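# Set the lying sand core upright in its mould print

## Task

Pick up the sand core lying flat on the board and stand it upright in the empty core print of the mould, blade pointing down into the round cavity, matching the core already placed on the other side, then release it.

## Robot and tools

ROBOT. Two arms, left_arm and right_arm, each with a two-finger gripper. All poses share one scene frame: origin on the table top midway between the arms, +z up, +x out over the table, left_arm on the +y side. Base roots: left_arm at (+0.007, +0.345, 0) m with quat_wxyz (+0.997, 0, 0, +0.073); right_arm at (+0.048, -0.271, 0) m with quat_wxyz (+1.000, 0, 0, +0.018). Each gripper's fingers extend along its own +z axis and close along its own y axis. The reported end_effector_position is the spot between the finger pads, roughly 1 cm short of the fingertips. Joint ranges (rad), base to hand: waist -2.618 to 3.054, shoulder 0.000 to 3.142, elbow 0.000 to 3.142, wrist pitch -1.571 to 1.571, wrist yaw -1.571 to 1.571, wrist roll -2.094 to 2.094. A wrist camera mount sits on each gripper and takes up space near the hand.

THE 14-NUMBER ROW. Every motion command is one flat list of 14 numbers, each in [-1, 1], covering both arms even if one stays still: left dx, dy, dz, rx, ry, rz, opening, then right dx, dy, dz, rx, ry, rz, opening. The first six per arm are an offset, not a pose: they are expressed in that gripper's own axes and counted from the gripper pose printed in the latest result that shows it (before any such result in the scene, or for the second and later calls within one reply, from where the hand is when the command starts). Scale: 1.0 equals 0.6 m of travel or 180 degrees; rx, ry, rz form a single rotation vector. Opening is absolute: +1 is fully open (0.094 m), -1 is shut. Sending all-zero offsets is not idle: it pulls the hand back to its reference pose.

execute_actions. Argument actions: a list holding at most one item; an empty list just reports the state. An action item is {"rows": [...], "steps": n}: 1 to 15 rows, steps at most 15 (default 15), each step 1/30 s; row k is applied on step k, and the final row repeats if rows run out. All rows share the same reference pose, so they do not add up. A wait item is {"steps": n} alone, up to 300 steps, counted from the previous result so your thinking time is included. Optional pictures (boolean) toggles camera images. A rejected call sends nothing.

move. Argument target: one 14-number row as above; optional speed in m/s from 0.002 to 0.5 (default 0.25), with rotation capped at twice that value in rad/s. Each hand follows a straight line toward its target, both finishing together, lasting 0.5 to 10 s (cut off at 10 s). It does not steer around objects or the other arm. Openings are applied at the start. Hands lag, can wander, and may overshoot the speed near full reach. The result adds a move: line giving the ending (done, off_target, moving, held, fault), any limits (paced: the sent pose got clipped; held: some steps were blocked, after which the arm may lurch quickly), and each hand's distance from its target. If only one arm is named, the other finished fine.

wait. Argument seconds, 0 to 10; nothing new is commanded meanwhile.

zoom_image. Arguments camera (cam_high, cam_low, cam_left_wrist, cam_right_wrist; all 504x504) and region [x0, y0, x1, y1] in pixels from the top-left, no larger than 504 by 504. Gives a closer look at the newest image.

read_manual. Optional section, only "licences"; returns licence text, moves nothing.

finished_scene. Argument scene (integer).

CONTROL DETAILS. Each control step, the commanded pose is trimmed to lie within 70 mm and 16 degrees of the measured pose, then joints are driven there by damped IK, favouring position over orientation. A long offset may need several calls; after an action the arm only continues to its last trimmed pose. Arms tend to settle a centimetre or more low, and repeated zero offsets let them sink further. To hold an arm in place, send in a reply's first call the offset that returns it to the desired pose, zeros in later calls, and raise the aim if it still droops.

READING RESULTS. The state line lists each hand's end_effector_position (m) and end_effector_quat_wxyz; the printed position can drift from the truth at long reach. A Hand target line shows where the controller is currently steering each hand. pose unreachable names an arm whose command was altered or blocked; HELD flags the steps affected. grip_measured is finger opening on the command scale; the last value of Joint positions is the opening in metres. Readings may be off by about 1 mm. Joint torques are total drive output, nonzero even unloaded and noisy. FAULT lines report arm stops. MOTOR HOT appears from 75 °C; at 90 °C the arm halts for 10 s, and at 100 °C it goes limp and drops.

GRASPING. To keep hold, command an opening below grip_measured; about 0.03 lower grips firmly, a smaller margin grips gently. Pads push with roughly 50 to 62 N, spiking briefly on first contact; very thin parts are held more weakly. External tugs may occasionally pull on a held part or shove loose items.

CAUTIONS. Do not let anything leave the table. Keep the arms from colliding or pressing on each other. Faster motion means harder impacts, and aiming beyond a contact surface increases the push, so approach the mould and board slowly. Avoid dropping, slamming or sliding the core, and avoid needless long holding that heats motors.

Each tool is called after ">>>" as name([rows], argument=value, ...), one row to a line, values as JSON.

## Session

>>> execute_actions(actions=[])

Scene clock: 0.00 s of 4800.00 s.
left_arm: end_effector_position=(+0.2761, +0.3755, +0.1893) grip_measured=+1.000 end_effector_quat_wxyz=(+0.451, +0.208, +0.820, -0.284) | right_arm: end_effector_position=(+0.1909, -0.0929, +0.2631) grip_measured=+1.000 end_effector_quat_wxyz=(-0.015, +0.130, +0.965, +0.228)
Joint positions: left_arm=[ 0.6    1.36   0.959 -1.139  1.124  1.223  0.094] | right_arm=[ 0.581  1.219  1.49  -1.537 -0.352  0.939  0.094]
Joint velocities: left_arm=[ 0.007 -0.022  0.002 -0.081  0.081  0.051  0.   ] | right_arm=[ 0.002  0.007  0.017 -0.022 -0.051 -0.051  0.   ]
Joint torques (N m, as the arm reports them, + toward a larger angle): no reading
Motor temperatures (°C, as the motors report them): left_arm=[20 20 22 27 20 20] | right_arm=[21 28 23 19 19 20]
Hand target (left_arm): +0.277, +0.374, +0.194; +0.458, +0.209, +0.815, -0.286
Hand target (right_arm): +0.191, -0.093, +0.266; -0.010, +0.126, +0.964, +0.232

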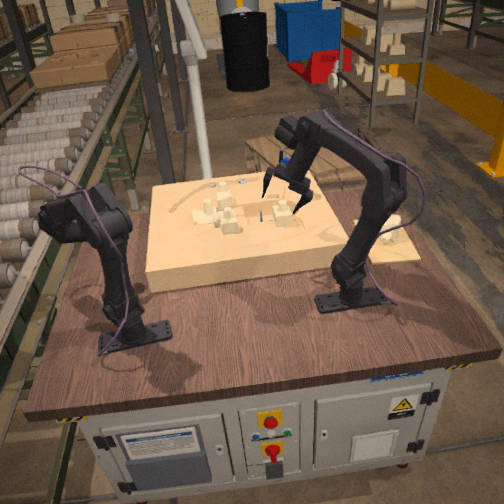

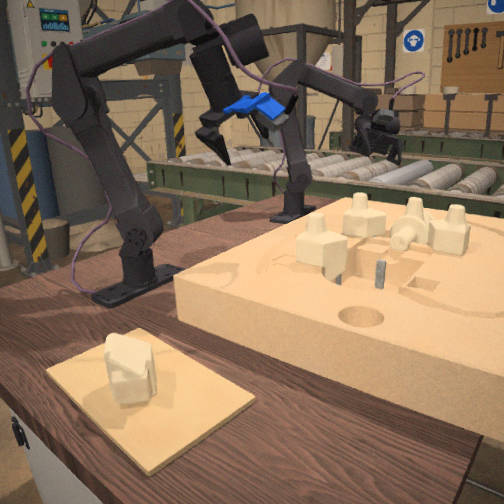

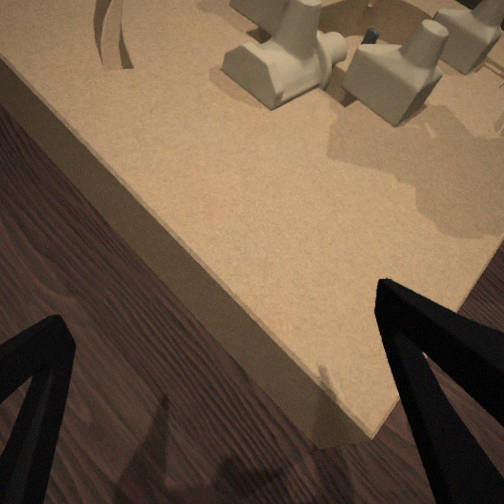

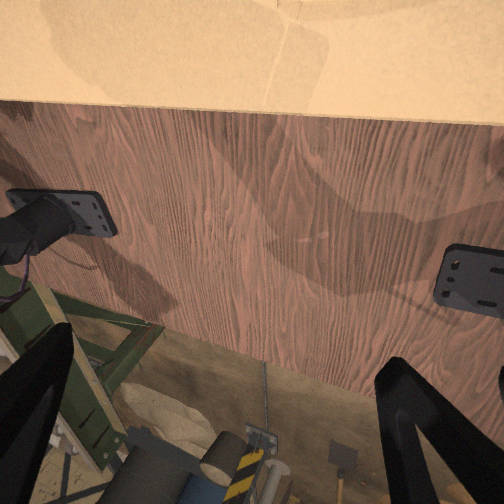

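>>> zoom_image(camera="cam_low", region=[40, 300, 260, 480])

>>> zoom_image(camera="cam_low", region=[270, 180, 504, 340])

>>> zoom_image(camera="cam_high", region=[140, 150, 440, 310])

Region (40, 300, 260, 480) of cam_low's 504x504 image, scaled by 2.291, with more detail than that image has; it fills the top 412 rows of this view, and the rest is white.

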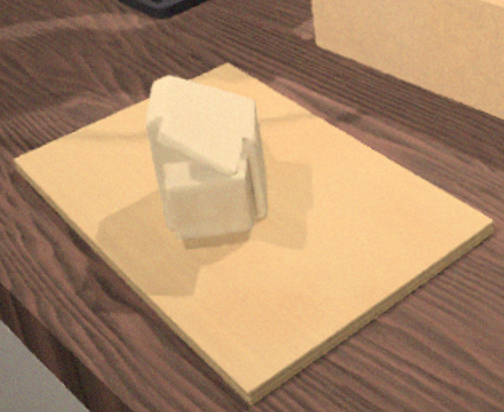

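Region (270, 180, 504, 340) of cam_low's 504x504 image, scaled by 2.154, with more detail than that image has; it fills the top 345 rows of this view, and the rest is white.

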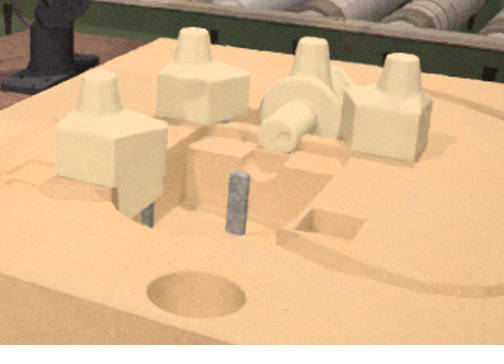

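Region (140, 150, 440, 310) of cam_high's 504x504 image, scaled by 1.680, with more detail than that image has; it fills the top 269 rows of this view, and the rest is white.

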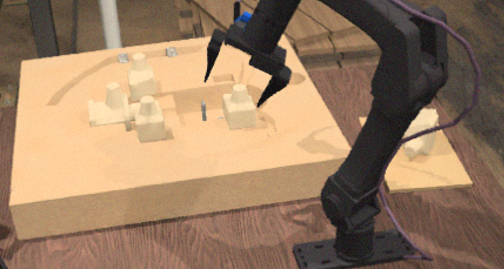

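>>> move(target=[-0.2542,-0.2838,0.3175,0.1465,-0.0575,0.1377,1.0, -0.3743,-0.5848,-0.1298,0.133,-0.0657,0.162,1.0], speed=0.25)

Scene clock: 122.23 s of 4800.00 s.
left_arm: end_effector_position=(+0.3685, +0.1151, +0.2796) grip_measured=+1.000 end_effector_quat_wxyz=(+0.510, +0.445, +0.637, -0.369) | right_arm: end_effector_position=(+0.3060, -0.4744, +0.1519) grip_measured=+1.000 end_effector_quat_wxyz=(-0.020, +0.384, +0.923, +0.018)
Joint positions: left_arm=[-0.36   1.481  1.087  0.009  0.988  0.309  0.094] | right_arm=[-0.719  1.841  1.708 -1.487 -0.024  0.106  0.094]
Joint velocities: left_arm=[-0.017  0.012 -0.012 -0.007 -0.037  0.007  0.   ] | right_arm=[-0.002  0.007 -0.007 -0.007  0.022  0.051  0.   ]
Joint torques (N m, as the arm reports them, + toward a larger angle): left_arm=[-0.46 -6.8   8.81  1.64  0.15 -0.07] | right_arm=[-0.33 -6.93  8.18  0.09 -0.01 -0.11]
Motor temperatures (°C, as the motors report them): left_arm=[20 21 25 24 21 20] | right_arm=[21 27 26 21 19 20]
Hand target (left_arm): +0.372, +0.112, +0.287; +0.517, +0.447, +0.631, -0.368
Hand target (right_arm): +0.311, -0.482, +0.157; -0.007, +0.382, +0.924, +0.011
Off the commanded pose (left_arm): 0.008 m, 1 deg.
Off the commanded pose (right_arm): 0.016 m, 3 deg.
After step 90, 117.00 s passed at rest.
move: off_target (right_arm)

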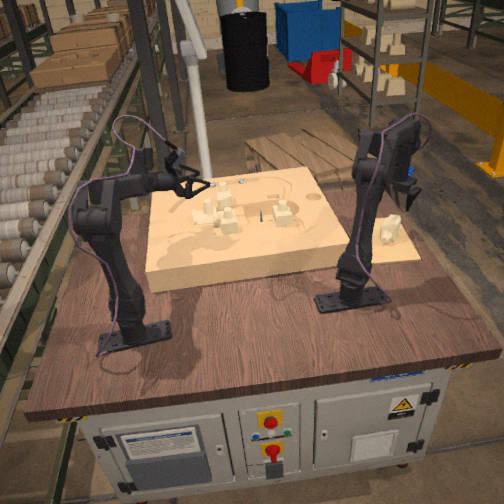

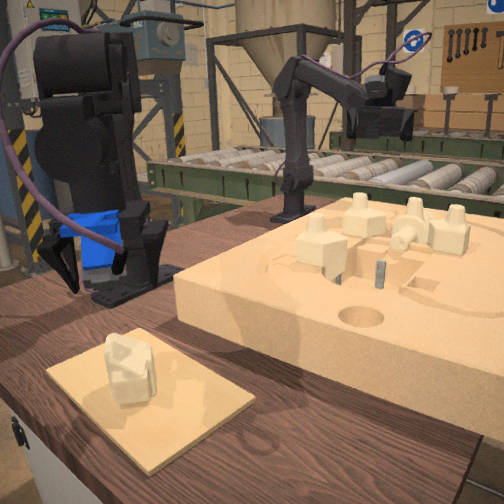

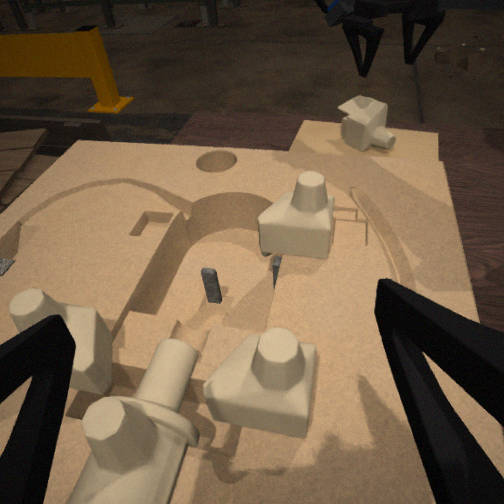

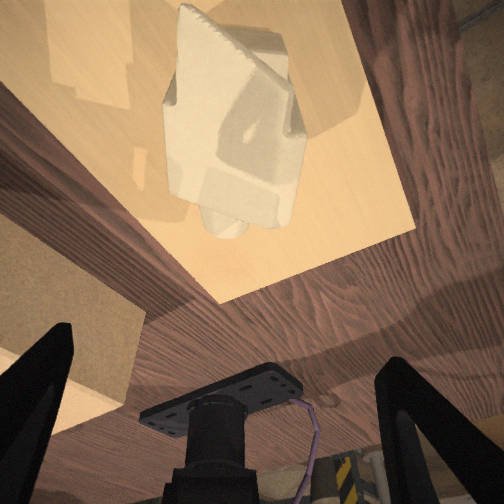

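>>> move(target=[0,0,0,0,0,0,1.0, -0.034,0.0005,0.192,0.0069,-0.0157,-0.0453,1.0], speed=0.12)

>>> zoom_image(camera="cam_low", region=[40, 260, 260, 480])

Scene clock: 162.43 s of 4800.00 s.
left_arm: end_effector_position=(+0.3687, +0.1151, +0.2798) grip_measured=+1.000 end_effector_quat_wxyz=(+0.511, +0.445, +0.637, -0.369) | right_arm: end_effector_position=(+0.3183, -0.4865, +0.0418) grip_measured=+1.000 end_effector_quat_wxyz=(+0.004, +0.326, +0.945, +0.002)
Joint positions: left_arm=[-0.36   1.481  1.087  0.01   0.988  0.309  0.094] | right_arm=[-0.714  1.899  1.343 -1.01  -0.006 -0.013  0.094]
Joint velocities: left_arm=[ 0.017  0.017  0.007 -0.022 -0.051 -0.051  0.   ] | right_arm=[-0.002  0.007 -0.012  0.022  0.007 -0.022  0.   ]
Joint torques (N m, as the arm reports them, + toward a larger angle): left_arm=[ 0.05 -7.68  6.94  1.58  0.15  0.  ] | right_arm=[ 0.57 -7.12  5.03  0.22  0.02 -0.05]
Motor temperatures (°C, as the motors report them): left_arm=[20 22 27 27 21 20] | right_arm=[21 30 27 20 19 20]
Hand target (left_arm): +0.369, +0.115, +0.280; +0.510, +0.445, +0.637, -0.369
Hand target (right_arm): +0.319, -0.484, +0.036; -0.001, +0.318, +0.948, +0.000
Off the commanded pose (left_arm): 0.000 m, 0 deg.
Off the commanded pose (right_arm): 0.007 m, 1 deg.
After step 90, 35.60 s passed at rest.
move: done

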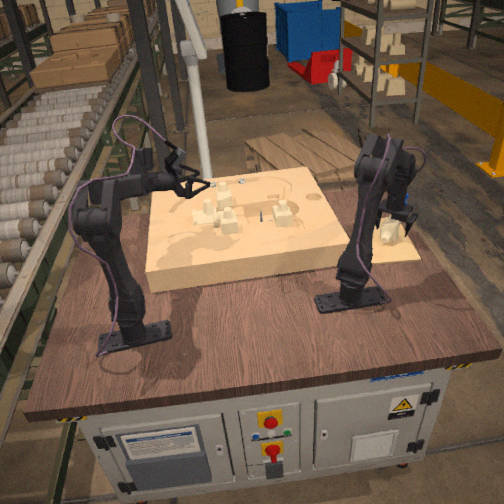

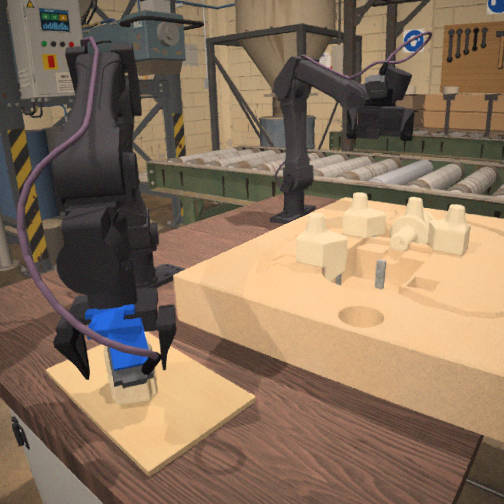

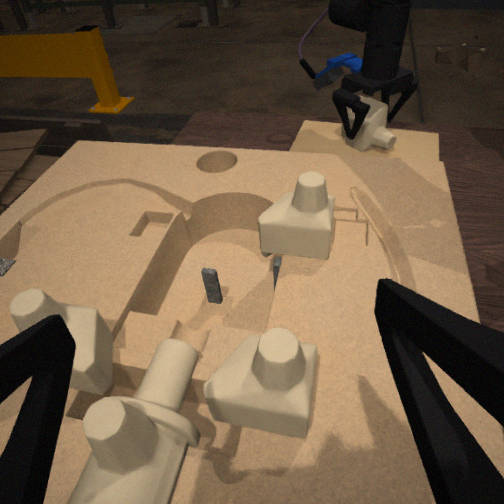

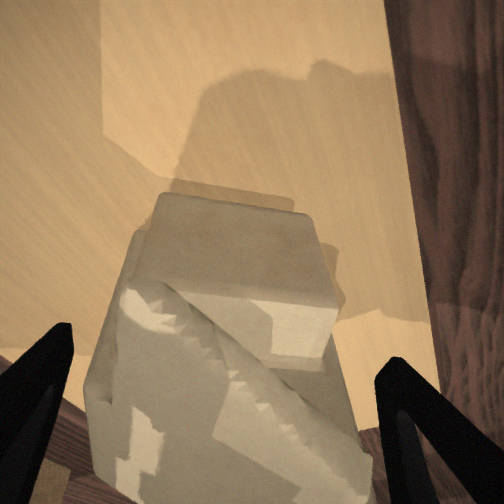

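Region (40, 260, 260, 480) of cam_low's 504x504 image, scaled by 2.291, with more detail than that image has.

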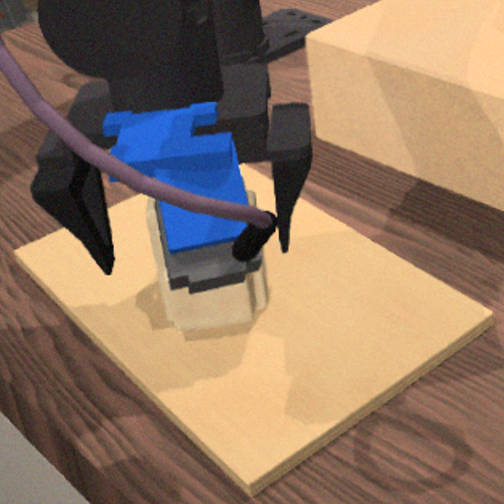

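>>> zoom_image(camera="cam_left_wrist", region=[290, 40, 450, 170])

>>> zoom_image(camera="cam_high", region=[350, 190, 440, 270])

Region (290, 40, 450, 170) of cam_left_wrist's 504x504 image, scaled by 3.150, with more detail than that image has; it fills the top 410 rows of this view, and the rest is white.

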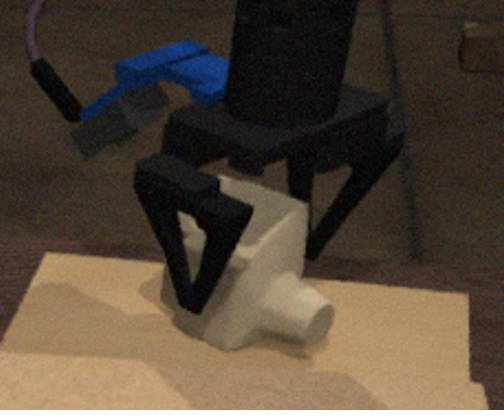

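Region (350, 190, 440, 270) of cam_high's 504x504 image, scaled by 5.600, with more detail than that image has.

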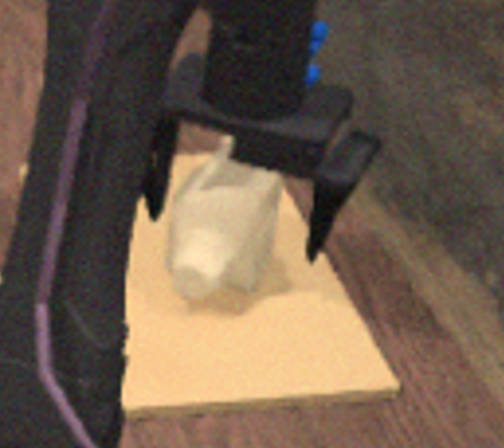

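>>> move(target=[0,0,0,0,0,0,1.0, 0,0.013,0.003,0,0,0,0.5], speed=0.04)

>>> execute_actions([
  {"rows": [[0,0,0,0,0,0,1.0, 0,0,0,0,0,0,0.44],[0,0,0,0,0,0,1.0, 0,0,0,0,0,0,0.39],[0,0,0,0,0,0,1.0, 0,0,0,0,0,0,0.34],[0,0,0,0,0,0,1.0, 0,0,0,0,0,0,0.30],[0,0,0,0,0,0,1.0, 0,0,0,0,0,0,0.27],[0,0,0,0,0,0,1.0, 0,0,0,0,0,0,0.24],[0,0,0,0,0,0,1.0, 0,0,0,0,0,0,0.21],[0,0,0,0,0,0,1.0, 0,0,0,0,0,0,0.19],[0,0,0,0,0,0,1.0, 0,0,0,0,0,0,0.17],[0,0,0,0,0,0,1.0, 0,0,0,0,0,0,0.15],[0,0,0,0,0,0,1.0, 0,0,0,0,0,0,0.13],[0,0,0,0,0,0,1.0, 0,0,0,0,0,0,0.12],[0,0,0,0,0,0,1.0, 0,0,0,0,0,0,0.12],[0,0,0,0,0,0,1.0, 0,0,0,0,0,0,0.12],[0,0,0,0,0,0,1.0, 0,0,0,0,0,0,0.12]], "steps": 15},
])

Scene clock: 170.63 s of 4800.00 s.
left_arm: end_effector_position=(+0.3687, +0.1151, +0.2798) grip_measured=+1.000 end_effector_quat_wxyz=(+0.511, +0.445, +0.637, -0.369) | right_arm: end_effector_position=(+0.3218, -0.4825, +0.0418) grip_measured=+0.502 end_effector_quat_wxyz=(+0.005, +0.326, +0.945, +0.003)
Joint positions: left_arm=[-0.36   1.481  1.087  0.01   0.988  0.309  0.094] | right_arm=[-0.7    1.899  1.343 -1.008 -0.008 -0.     0.071]
Joint velocities: left_arm=[-0.007 -0.007  0.007  0.007  0.022 -0.037  0.   ] | right_arm=[ 0.007  0.012 -0.007 -0.051 -0.081  0.007  0.   ]
Joint torques (N m, as the arm reports them, + toward a larger angle): left_arm=[ 0.08 -7.79  6.9   1.6   0.15  0.03] | right_arm=[ 0.64 -7.51  5.56  0.19  0.    0.  ]
Motor temperatures (°C, as the motors report them): left_arm=[20 22 27 27 21 20] | right_arm=[21 30 26 20 19 20]
Hand target (left_arm): +0.369, +0.115, +0.280; +0.511, +0.445, +0.637, -0.369
Hand target (right_arm): +0.323, -0.480, +0.040; +0.003, +0.326, +0.945, +0.002
Off the commanded pose (left_arm): 0.000 m, 0 deg.
Off the commanded pose (right_arm): 0.003 m, 0 deg.
After step 90, 4.50 s passed at rest.
move: done

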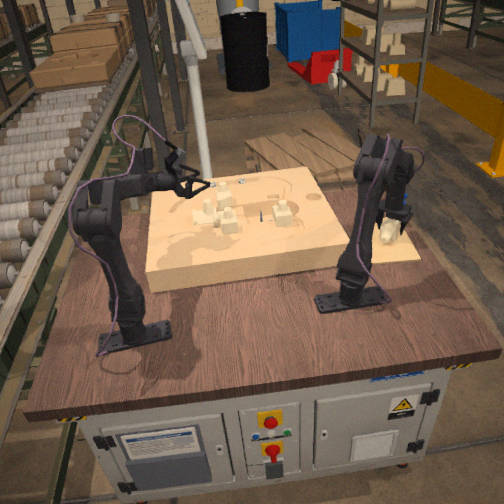

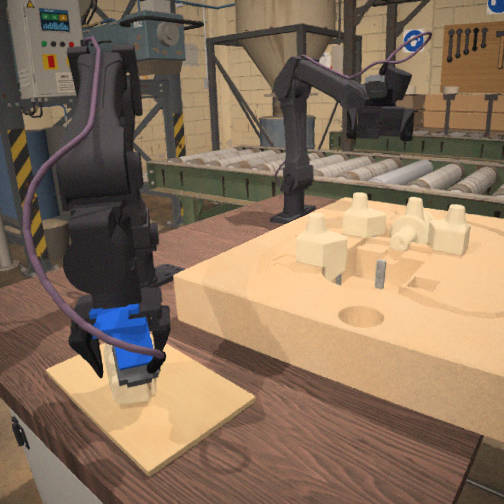

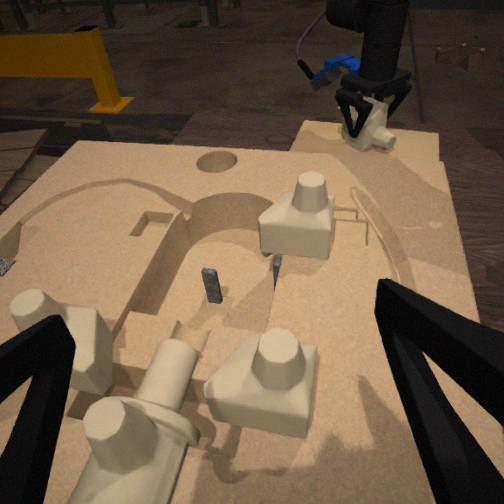

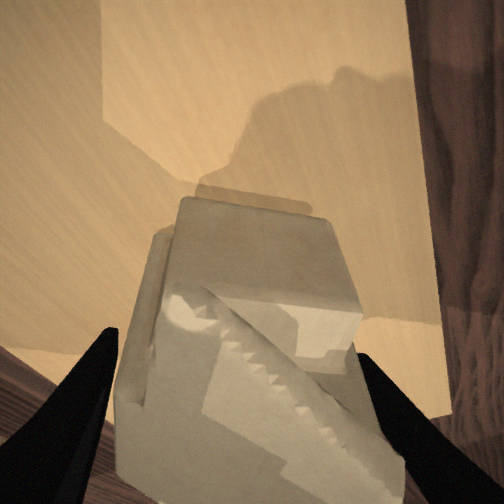

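Scene clock: 171.13 s of 4800.00 s.
left_arm: end_effector_position=(+0.3687, +0.1151, +0.2798) grip_measured=+1.000 end_effector_quat_wxyz=(+0.511, +0.445, +0.637, -0.369) | right_arm: end_effector_position=(+0.3225, -0.4816, +0.0419) grip_measured=+0.162 end_effector_quat_wxyz=(+0.006, +0.326, +0.945, +0.006)
Joint positions: left_arm=[-0.36   1.481  1.087  0.01   0.988  0.309  0.094] | right_arm=[-0.7    1.899  1.343 -1.008 -0.015 -0.     0.055]
Joint velocities: left_arm=[ 0.002  0.007 -0.007 -0.007 -0.125  0.022  0.   ] | right_arm=[ 0.007 -0.007  0.007 -0.007  0.022 -0.066  0.001]
Joint torques (N m, as the arm reports them, + toward a larger angle): left_arm=[-0.04 -7.66  6.95  1.6   0.18  0.  ] | right_arm=[-0.03 -7.85  5.87  0.13 -0.01 -0.04]
Motor temperatures (°C, as the motors report them): left_arm=[20 22 27 27 21 20] | right_arm=[21 30 26 20 19 20]
Hand target (left_arm): +0.369, +0.115, +0.280; +0.511, +0.445, +0.637, -0.369
Hand target (right_arm): +0.322, -0.483, +0.042; +0.004, +0.326, +0.945, +0.003
Off the commanded pose (left_arm): 0.000 m, 0 deg.
Off the commanded pose (right_arm): 0.001 m, 0 deg.
Steps of this call (steps 1 to 15: all 15 steps of this action). Readings (end_effector_position):
1: left_arm (+0.3687, +0.1151, +0.2798) | right_arm (+0.3218, -0.4825, +0.0418)
2: left_arm (+0.3687, +0.1151, +0.2798) | right_arm (+0.3218, -0.4825, +0.0418)
4: left_arm (+0.3687, +0.1151, +0.2798) | right_arm (+0.3218, -0.4825, +0.0418)
8: left_arm (+0.3687, +0.1151, +0.2798) | right_arm (+0.3224, -0.4817, +0.0419)
15: the state above

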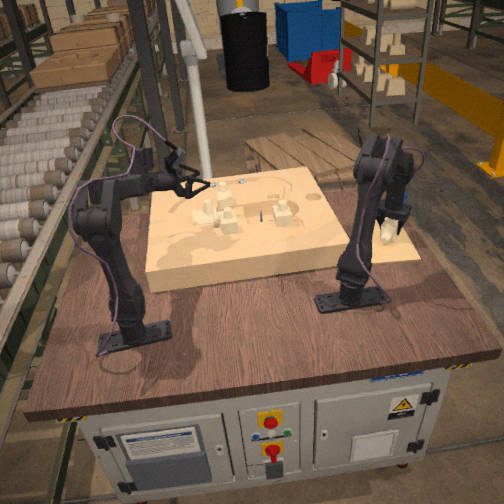

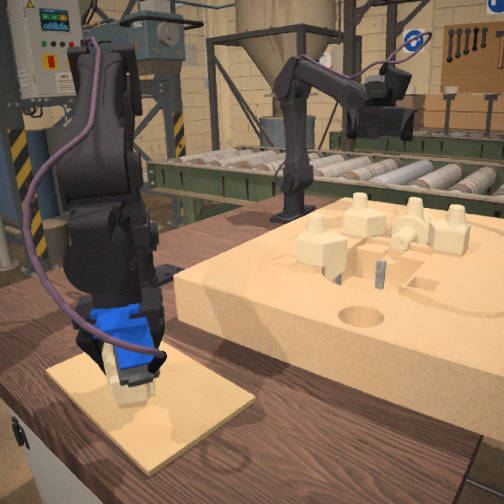

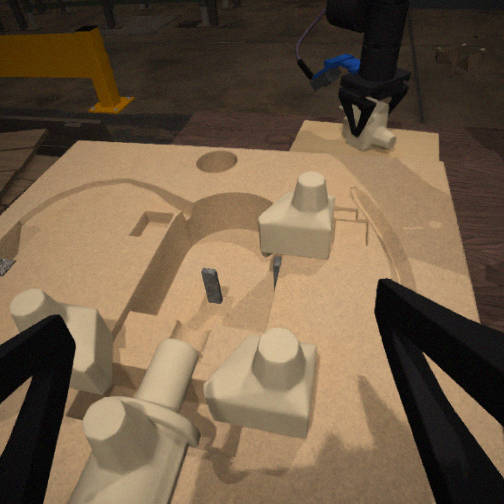

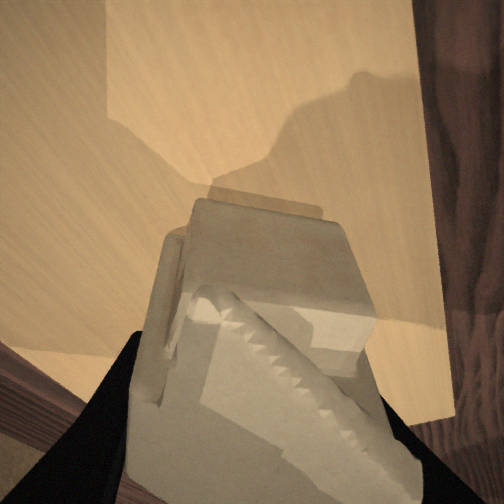

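>>> move(target=[0,0,0,0,0,0,1.0, 0,0.038,0,0.0025,-0.0053,0.35,0.13], speed=0.3)

>>> execute_actions([
  {"rows": [[0,0,0,0,0,0,1.0, 0,0,0,0,0,0,0.15],[0,0,0,0,0,0,1.0, 0,0,0,0,0,0,0.17],[0,0,0,0,0,0,1.0, 0,0,0,0,0,0,0.2],[0,0,0,0,0,0,1.0, 0,0,0,0,0,0,0.26],[0,0,0,0,0,0,1.0, 0,0,0,0,0,0,0.34],[0,0,0,0,0,0,1.0, 0,0,0,0,0,0,0.45],[0,0,0,0,0,0,1.0, 0,0,0,0,0,0,0.58],[0,0,0,0,0,0,1.0, 0,0,0,0,0,0,0.72],[0,0,0,0,0,0,1.0, 0,0,0,0,0,0,0.86],[0,0,0,0,0,0,1.0, 0,0,0,0,0,0,1.0]], "steps": 10},
], pictures=false)

>>> move(target=[0,0,0,0,0,0,1.0, 0,0,-0.2,0,0,0,1.0], speed=0.2)

Scene clock: 185.70 s of 4800.00 s.
left_arm: end_effector_position=(+0.3687, +0.1151, +0.2798) grip_measured=+1.000 end_effector_quat_wxyz=(+0.511, +0.445, +0.637, -0.369) | right_arm: end_effector_position=(+0.3328, -0.4692, +0.0418) grip_measured=+0.162 end_effector_quat_wxyz=(+0.006, +0.772, +0.636, -0.003)
Joint positions: left_arm=[-0.36   1.481  1.087  0.01   0.988  0.309  0.094] | right_arm=[-0.642  1.899  1.343 -1.004  0.009  1.159  0.055]
Joint velocities: left_arm=[-0.007  0.022 -0.002  0.095 -0.007 -0.007  0.   ] | right_arm=[-0.002  0.002 -0.012  0.007  0.007  0.037 -0.001]
Joint torques (N m, as the arm reports them, + toward a larger angle): left_arm=[-0.03 -7.69  7.05  1.57  0.14 -0.01] | right_arm=[ 0.92 -8.19  5.56  0.19 -0.11 -0.02]
Motor temperatures (°C, as the motors report them): left_arm=[20 22 26 28 21 20] | right_arm=[21 31 26 20 19 20]
Hand target (left_arm): +0.369, +0.115, +0.280; +0.511, +0.445, +0.637, -0.369
Hand target (right_arm): +0.337, -0.464, +0.042; +0.008, +0.772, +0.636, +0.001
Off the commanded pose (left_arm): 0.000 m, 0 deg.
Off the commanded pose (right_arm): 0.007 m, 1 deg.
After step 90, 9.13 s passed at rest.
move: done

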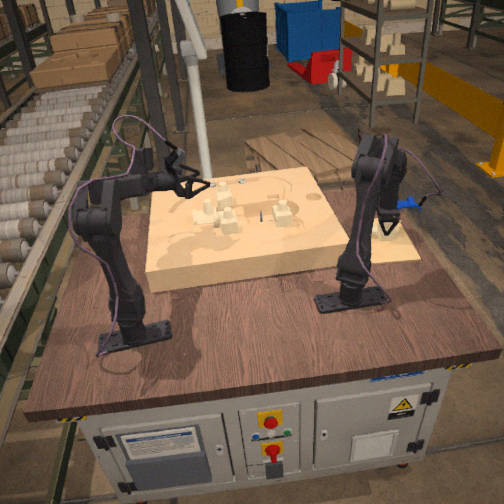

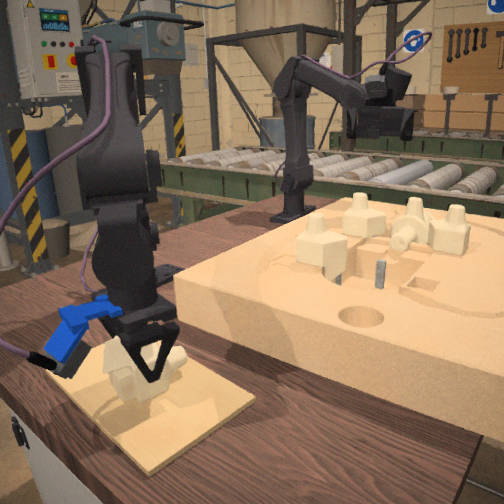

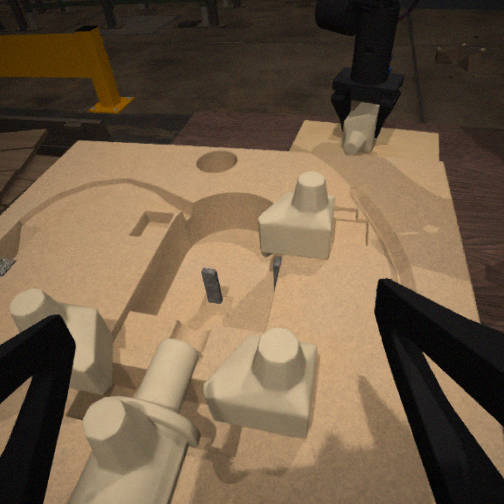

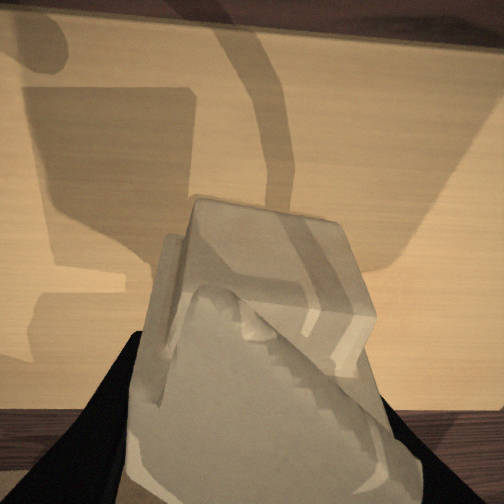

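Scene clock: 186.03 s of 4800.00 s.
left_arm: end_effector_position=(+0.3687, +0.1151, +0.2798) grip_measured=+1.000 end_effector_quat_wxyz=(+0.511, +0.445, +0.637, -0.369) | right_arm: end_effector_position=(+0.3329, -0.4691, +0.0418) grip_measured=+0.937 end_effector_quat_wxyz=(+0.006, +0.772, +0.635, -0.003)
Joint positions: left_arm=[-0.36   1.481  1.087  0.01   0.988  0.309  0.094] | right_arm=[-0.642  1.899  1.343 -1.004  0.009  1.159  0.091]
Joint velocities: left_arm=[-0.002  0.012  0.002  0.007 -0.007 -0.051  0.   ] | right_arm=[ 0.002  0.002  0.007  0.037 -0.095 -0.051  0.148]
Joint torques (N m, as the arm reports them, + toward a larger angle): left_arm=[ 0.12 -7.75  7.    1.61  0.15  0.  ] | right_arm=[ 0.03 -7.84  5.92  0.11  0.   -0.07]
Motor temperatures (°C, as the motors report them): left_arm=[20 22 26 28 21 20] | right_arm=[21 31 26 20 19 20]
Hand target (left_arm): +0.369, +0.115, +0.280; +0.511, +0.445, +0.637, -0.369
Hand target (right_arm): +0.333, -0.469, +0.042; +0.007, +0.772, +0.636, -0.003
Off the commanded pose (left_arm): 0.000 m, 0 deg.
Off the commanded pose (right_arm): 0.000 m, 0 deg.
Steps of this call (steps 1 to 10: all 10 steps of this action). Readings (end_effector_position):
1: left_arm (+0.3687, +0.1151, +0.2798) | right_arm (+0.3328, -0.4692, +0.0418)
2: left_arm (+0.3687, +0.1151, +0.2798) | right_arm (+0.3328, -0.4692, +0.0418)
4: left_arm (+0.3687, +0.1151, +0.2798) | right_arm (+0.3328, -0.4692, +0.0418)
8: left_arm (+0.3687, +0.1151, +0.2798) | right_arm (+0.3329, -0.4691, +0.0418)
10: the state above

Scene clock: 187.60 s of 4800.00 s.
left_arm: end_effector_position=(+0.3687, +0.1151, +0.2798) grip_measured=+1.000 end_effector_quat_wxyz=(+0.511, +0.445, +0.637, -0.369) | right_arm: end_effector_position=(+0.3291, -0.4661, +0.1534) grip_measured=+1.000 end_effector_quat_wxyz=(-0.003, +0.772, +0.636, -0.004)
Joint positions: left_arm=[-0.36   1.481  1.087  0.01   0.988  0.309  0.094] | right_arm=[-0.642  1.855  1.734 -1.457  0.007  1.159  0.094]
Joint velocities: left_arm=[ 0.002 -0.007 -0.002 -0.081  0.037  0.095  0.   ] | right_arm=[-0.002  0.002 -0.007 -0.022 -0.007 -0.037  0.   ]
Joint torques (N m, as the arm reports them, + toward a larger angle): left_arm=[ 0.09 -7.72  6.94  1.61  0.19  0.03] | right_arm=[ 0.11 -7.93  8.03  0.06 -0.03  0.  ]
Motor temperatures (°C, as the motors report them): left_arm=[20 22 26 28 21 20] | right_arm=[21 31 26 20 19 20]
Hand target (left_arm): +0.369, +0.115, +0.280; +0.511, +0.445, +0.637, -0.369
Hand target (right_arm): +0.331, -0.467, +0.162; +0.006, +0.772, +0.636, -0.002
Off the commanded pose (left_arm): 0.000 m, 0 deg.
Off the commanded pose (right_arm): 0.009 m, 1 deg.
move: done

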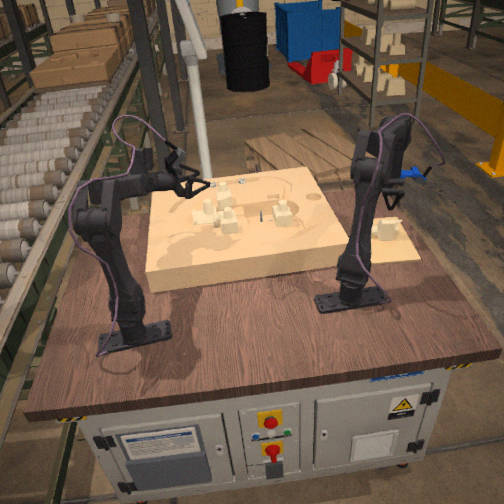

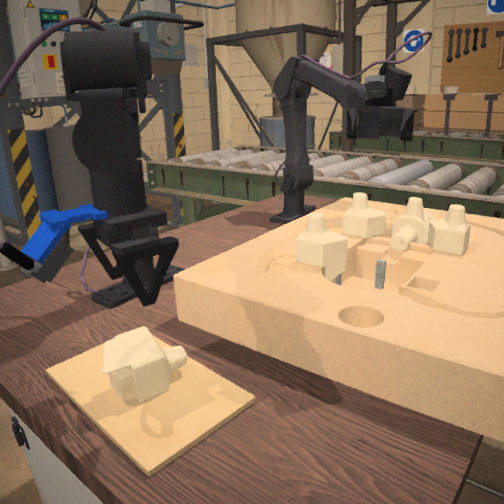

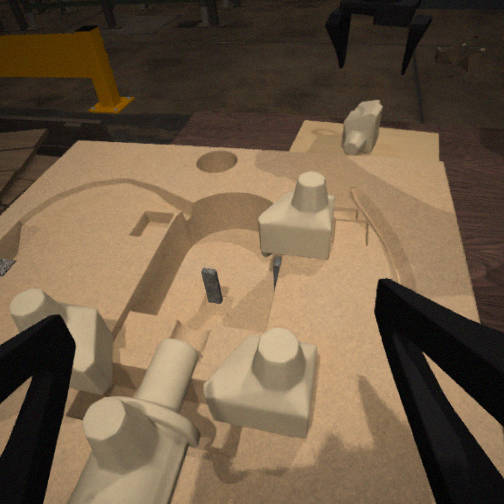

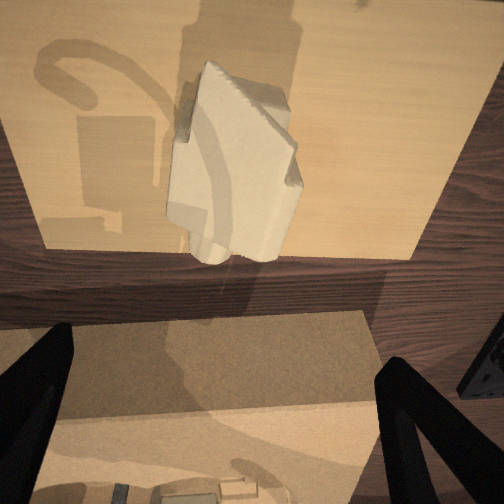

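>>> zoom_image(camera="cam_high", region=[350, 140, 460, 270])

>>> zoom_image(camera="cam_low", region=[0, 180, 240, 420])

Region (350, 140, 460, 270) of cam_high's 504x504 image, scaled by 3.877, with more detail than that image has; it fills the left 426 columns of this view, and the rest is white.

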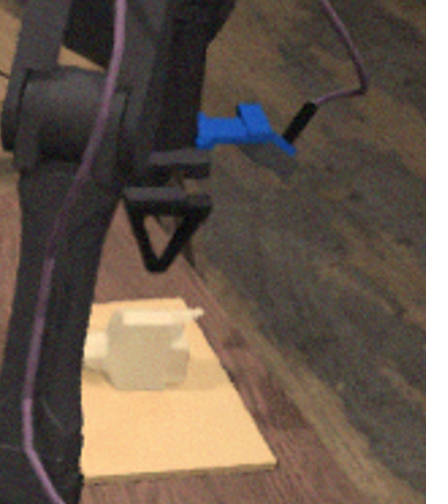

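Region (0, 180, 240, 420) of cam_low's 504x504 image, scaled by 2.100, with more detail than that image has.

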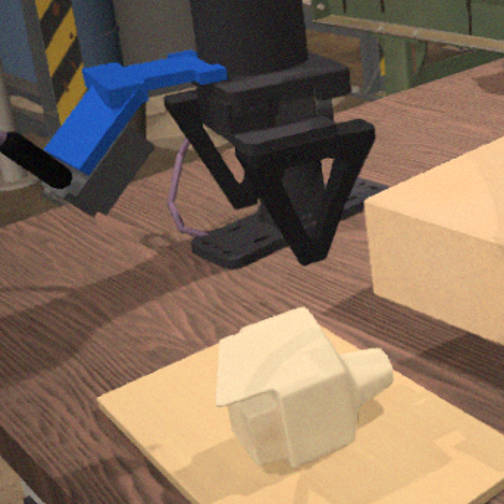

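>>> move(target=[0,0,0,0,0,0,1.0, -0.023,0.0045,0.005,0.0872,-0.0872,-0.4945,1.0], speed=0.5)

>>> move(target=[0,0,0,0,0,0,1.0, -0.003,-0.015,0.032,0.0872,0.0872,-0.4945,1.0], speed=0.5)

Scene clock: 220.50 s of 4800.00 s.
left_arm: end_effector_position=(+0.3687, +0.1151, +0.2798) grip_measured=+1.000 end_effector_quat_wxyz=(+0.511, +0.445, +0.637, -0.369) | right_arm: end_effector_position=(+0.3298, -0.4814, +0.1449) grip_measured=+1.000 end_effector_quat_wxyz=(-0.034, +0.098, +0.981, -0.166)
Joint positions: left_arm=[-0.36   1.481  1.087  0.01   0.988  0.309  0.094] | right_arm=[-0.512  1.803  1.592 -1.299  0.335 -0.286  0.094]
Joint velocities: left_arm=[-0.002  0.002 -0.007 -0.066 -0.11   0.007  0.   ] | right_arm=[-0.012 -0.007 -0.017 -0.037 -0.051 -0.037  0.   ]
Joint torques (N m, as the arm reports them, + toward a larger angle): left_arm=[ 0.07 -7.66  6.97  1.59  0.15  0.01] | right_arm=[ 0.32 -9.42  4.8   0.34  0.25 -0.03]
Motor temperatures (°C, as the motors report them): left_arm=[20 22 26 28 21 20] | right_arm=[21 32 27 20 19 20]
Hand target (left_arm): +0.369, +0.115, +0.280; +0.511, +0.445, +0.637, -0.369
Hand target (right_arm): +0.329, -0.481, +0.150; -0.025, +0.094, +0.980, -0.175
Off the commanded pose (left_arm): 0.000 m, 0 deg.
Off the commanded pose (right_arm): 0.006 m, 2 deg.
After step 90, 27.53 s passed at rest.
move: done

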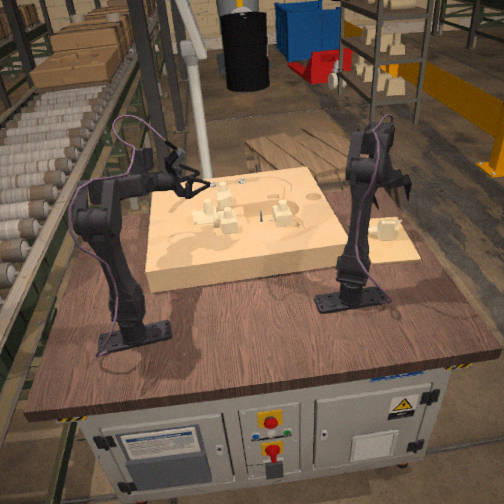

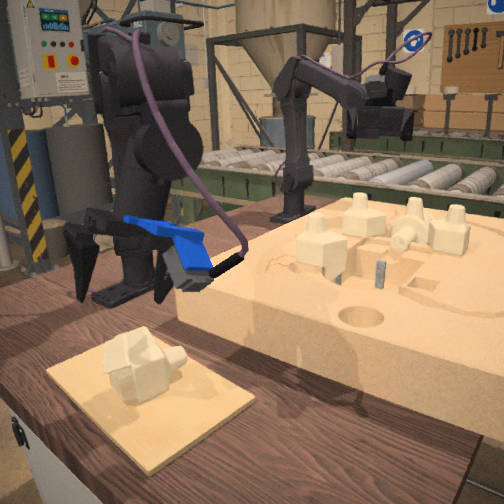

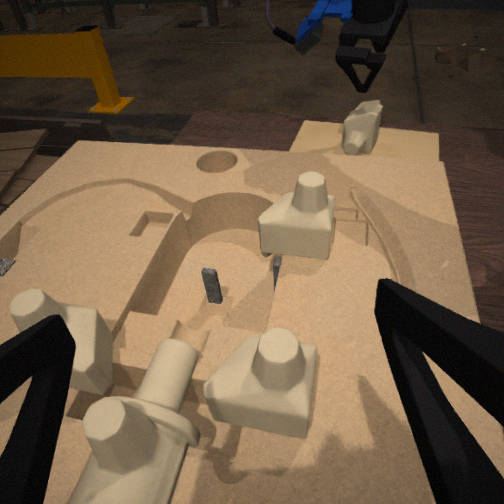

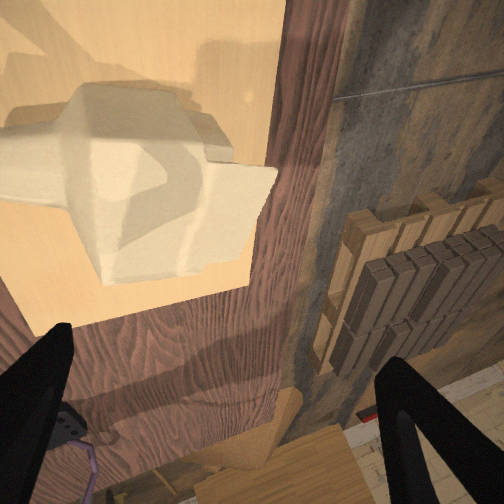

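Scene clock: 222.87 s of 4800.00 s.
left_arm: end_effector_position=(+0.3687, +0.1151, +0.2798) grip_measured=+1.000 end_effector_quat_wxyz=(+0.511, +0.445, +0.637, -0.369) | right_arm: end_effector_position=(+0.3315, -0.4985, +0.1252) grip_measured=+1.000 end_effector_quat_wxyz=(-0.271, -0.593, +0.733, -0.193)
Joint positions: left_arm=[-0.36   1.481  1.087  0.01   0.988  0.309  0.094] | right_arm=[-0.404  1.807  1.403 -1.089  0.675 -1.755  0.094]
Joint velocities: left_arm=[-0.002  0.007  0.002 -0.037 -0.022 -0.11   0.   ] | right_arm=[-0.007 -0.002  0.007  0.022 -0.007 -0.007  0.   ]
Joint torques (N m, as the arm reports them, + toward a larger angle): left_arm=[ 0.06 -7.73  6.92  1.61  0.18 -0.02] | right_arm=[ 0.27 -9.29  4.79  0.23  0.44 -0.14]
Motor temperatures (°C, as the motors report them): left_arm=[20 22 26 28 21 20] | right_arm=[21 32 27 20 19 20]
Hand target (left_arm): +0.369, +0.115, +0.280; +0.511, +0.445, +0.637, -0.369
Hand target (right_arm): +0.328, -0.497, +0.130; -0.274, -0.598, +0.727, -0.199
Off the commanded pose (left_arm): 0.000 m, 0 deg.
Off the commanded pose (right_arm): 0.006 m, 1 deg.
move: done

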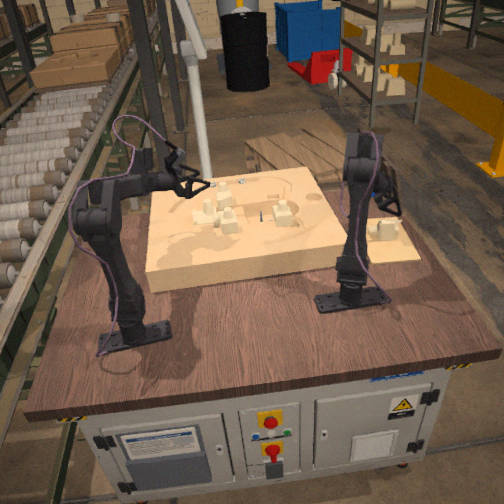

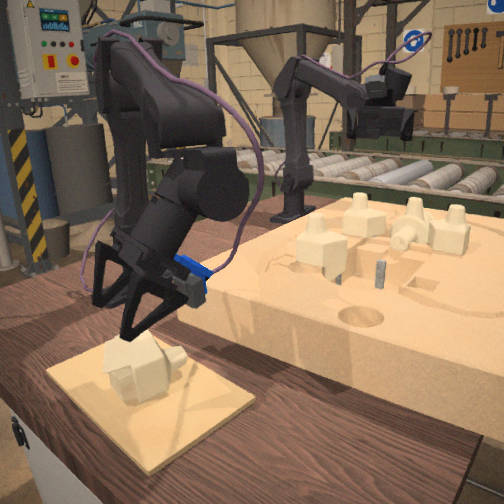

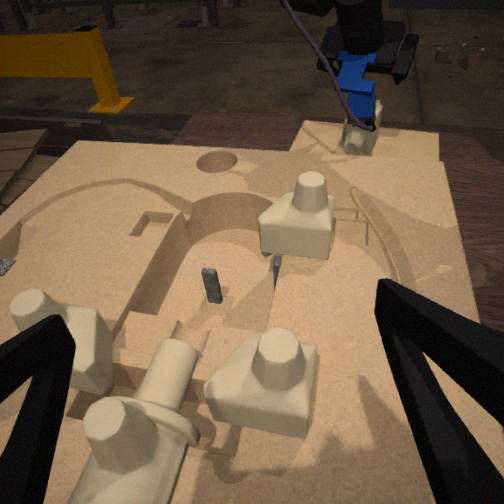

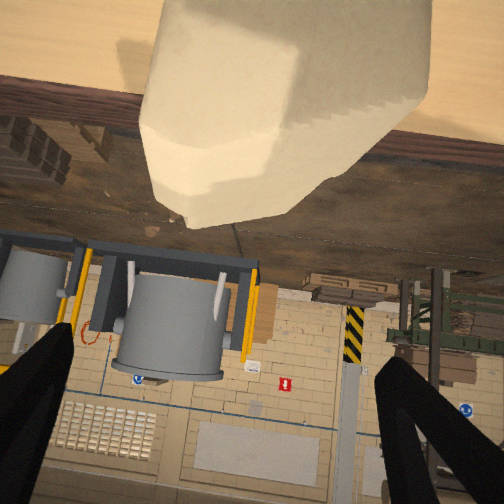

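>>> move(target=[0,0,0,0,0,0,1.0, -0.108,0.0043,0.0608,0.0159,0.0067,0,1.0], speed=0.08)

>>> zoom_image(camera="cam_low", region=[60, 240, 280, 440])

>>> zoom_image(camera="cam_high", region=[320, 170, 430, 270])

Scene clock: 232.63 s of 4800.00 s.
left_arm: end_effector_position=(+0.3687, +0.1151, +0.2798) grip_measured=+1.000 end_effector_quat_wxyz=(+0.511, +0.445, +0.637, -0.369) | right_arm: end_effector_position=(+0.3381, -0.4735, +0.0638) grip_measured=+1.000 end_effector_quat_wxyz=(-0.254, -0.595, +0.729, -0.224)
Joint positions: left_arm=[-0.36   1.481  1.087  0.01   0.988  0.309  0.094] | right_arm=[-0.324  1.819  1.156 -0.805  0.684 -1.693  0.094]
Joint velocities: left_arm=[ 0.007 -0.012 -0.017 -0.007  0.022 -0.022  0.   ] | right_arm=[ 0.022  0.007 -0.002  0.022 -0.051 -0.051  0.   ]
Joint torques (N m, as the arm reports them, + toward a larger angle): left_arm=[ 0.09 -7.68  6.93  1.61  0.17  0.  ] | right_arm=[ 0.47 -6.32  4.68  0.31  0.48  0.03]
Motor temperatures (°C, as the motors report them): left_arm=[20 22 26 28 21 20] | right_arm=[21 33 26 20 19 20]
Hand target (left_arm): +0.369, +0.115, +0.280; +0.511, +0.445, +0.637, -0.369
Hand target (right_arm): +0.334, -0.471, +0.057; -0.265, -0.598, +0.725, -0.218
Off the commanded pose (left_arm): 0.000 m, 0 deg.
Off the commanded pose (right_arm): 0.010 m, 2 deg.
After step 90, 5.33 s passed at rest.
move: done

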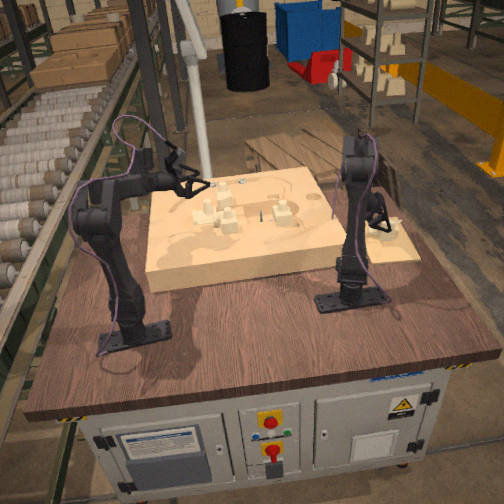

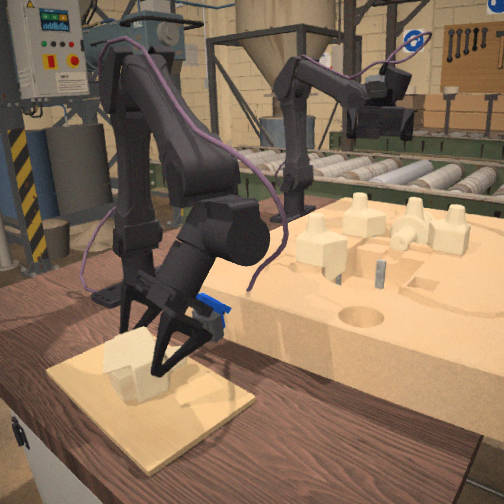

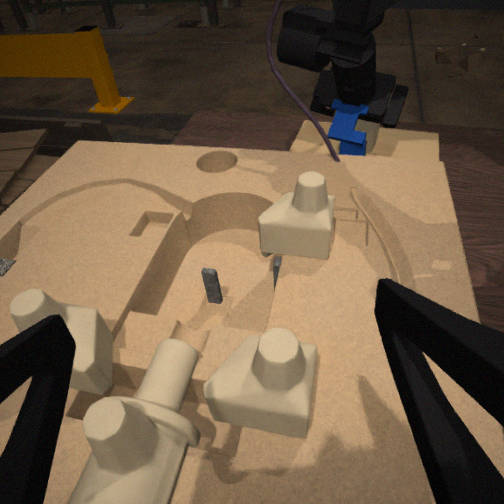

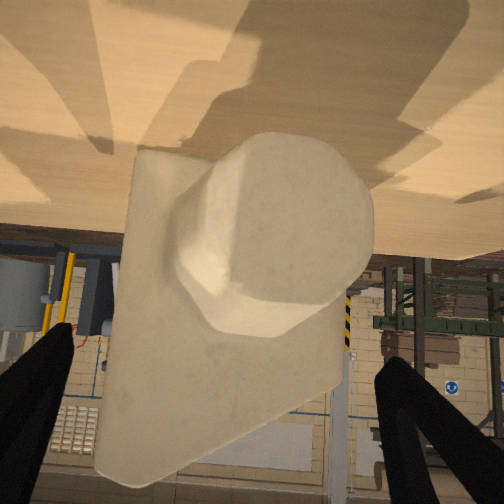

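Region (60, 240, 280, 440) of cam_low's 504x504 image, scaled by 2.291, with more detail than that image has; it fills the top 458 rows of this view, and the rest is white.

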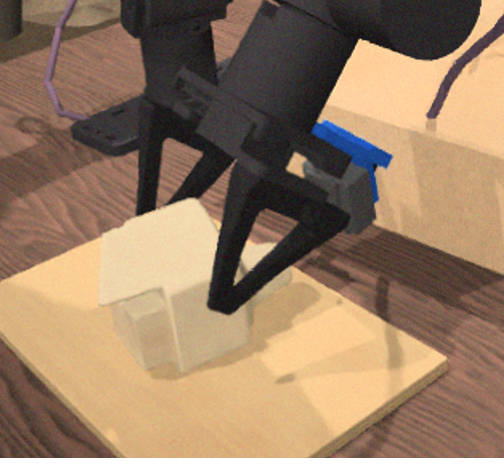

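Region (320, 170, 430, 270) of cam_high's 504x504 image, scaled by 4.582, with more detail than that image has; it fills the top 458 rows of this view, and the rest is white.

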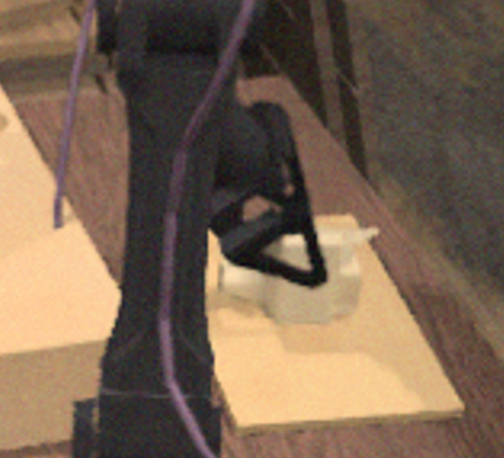

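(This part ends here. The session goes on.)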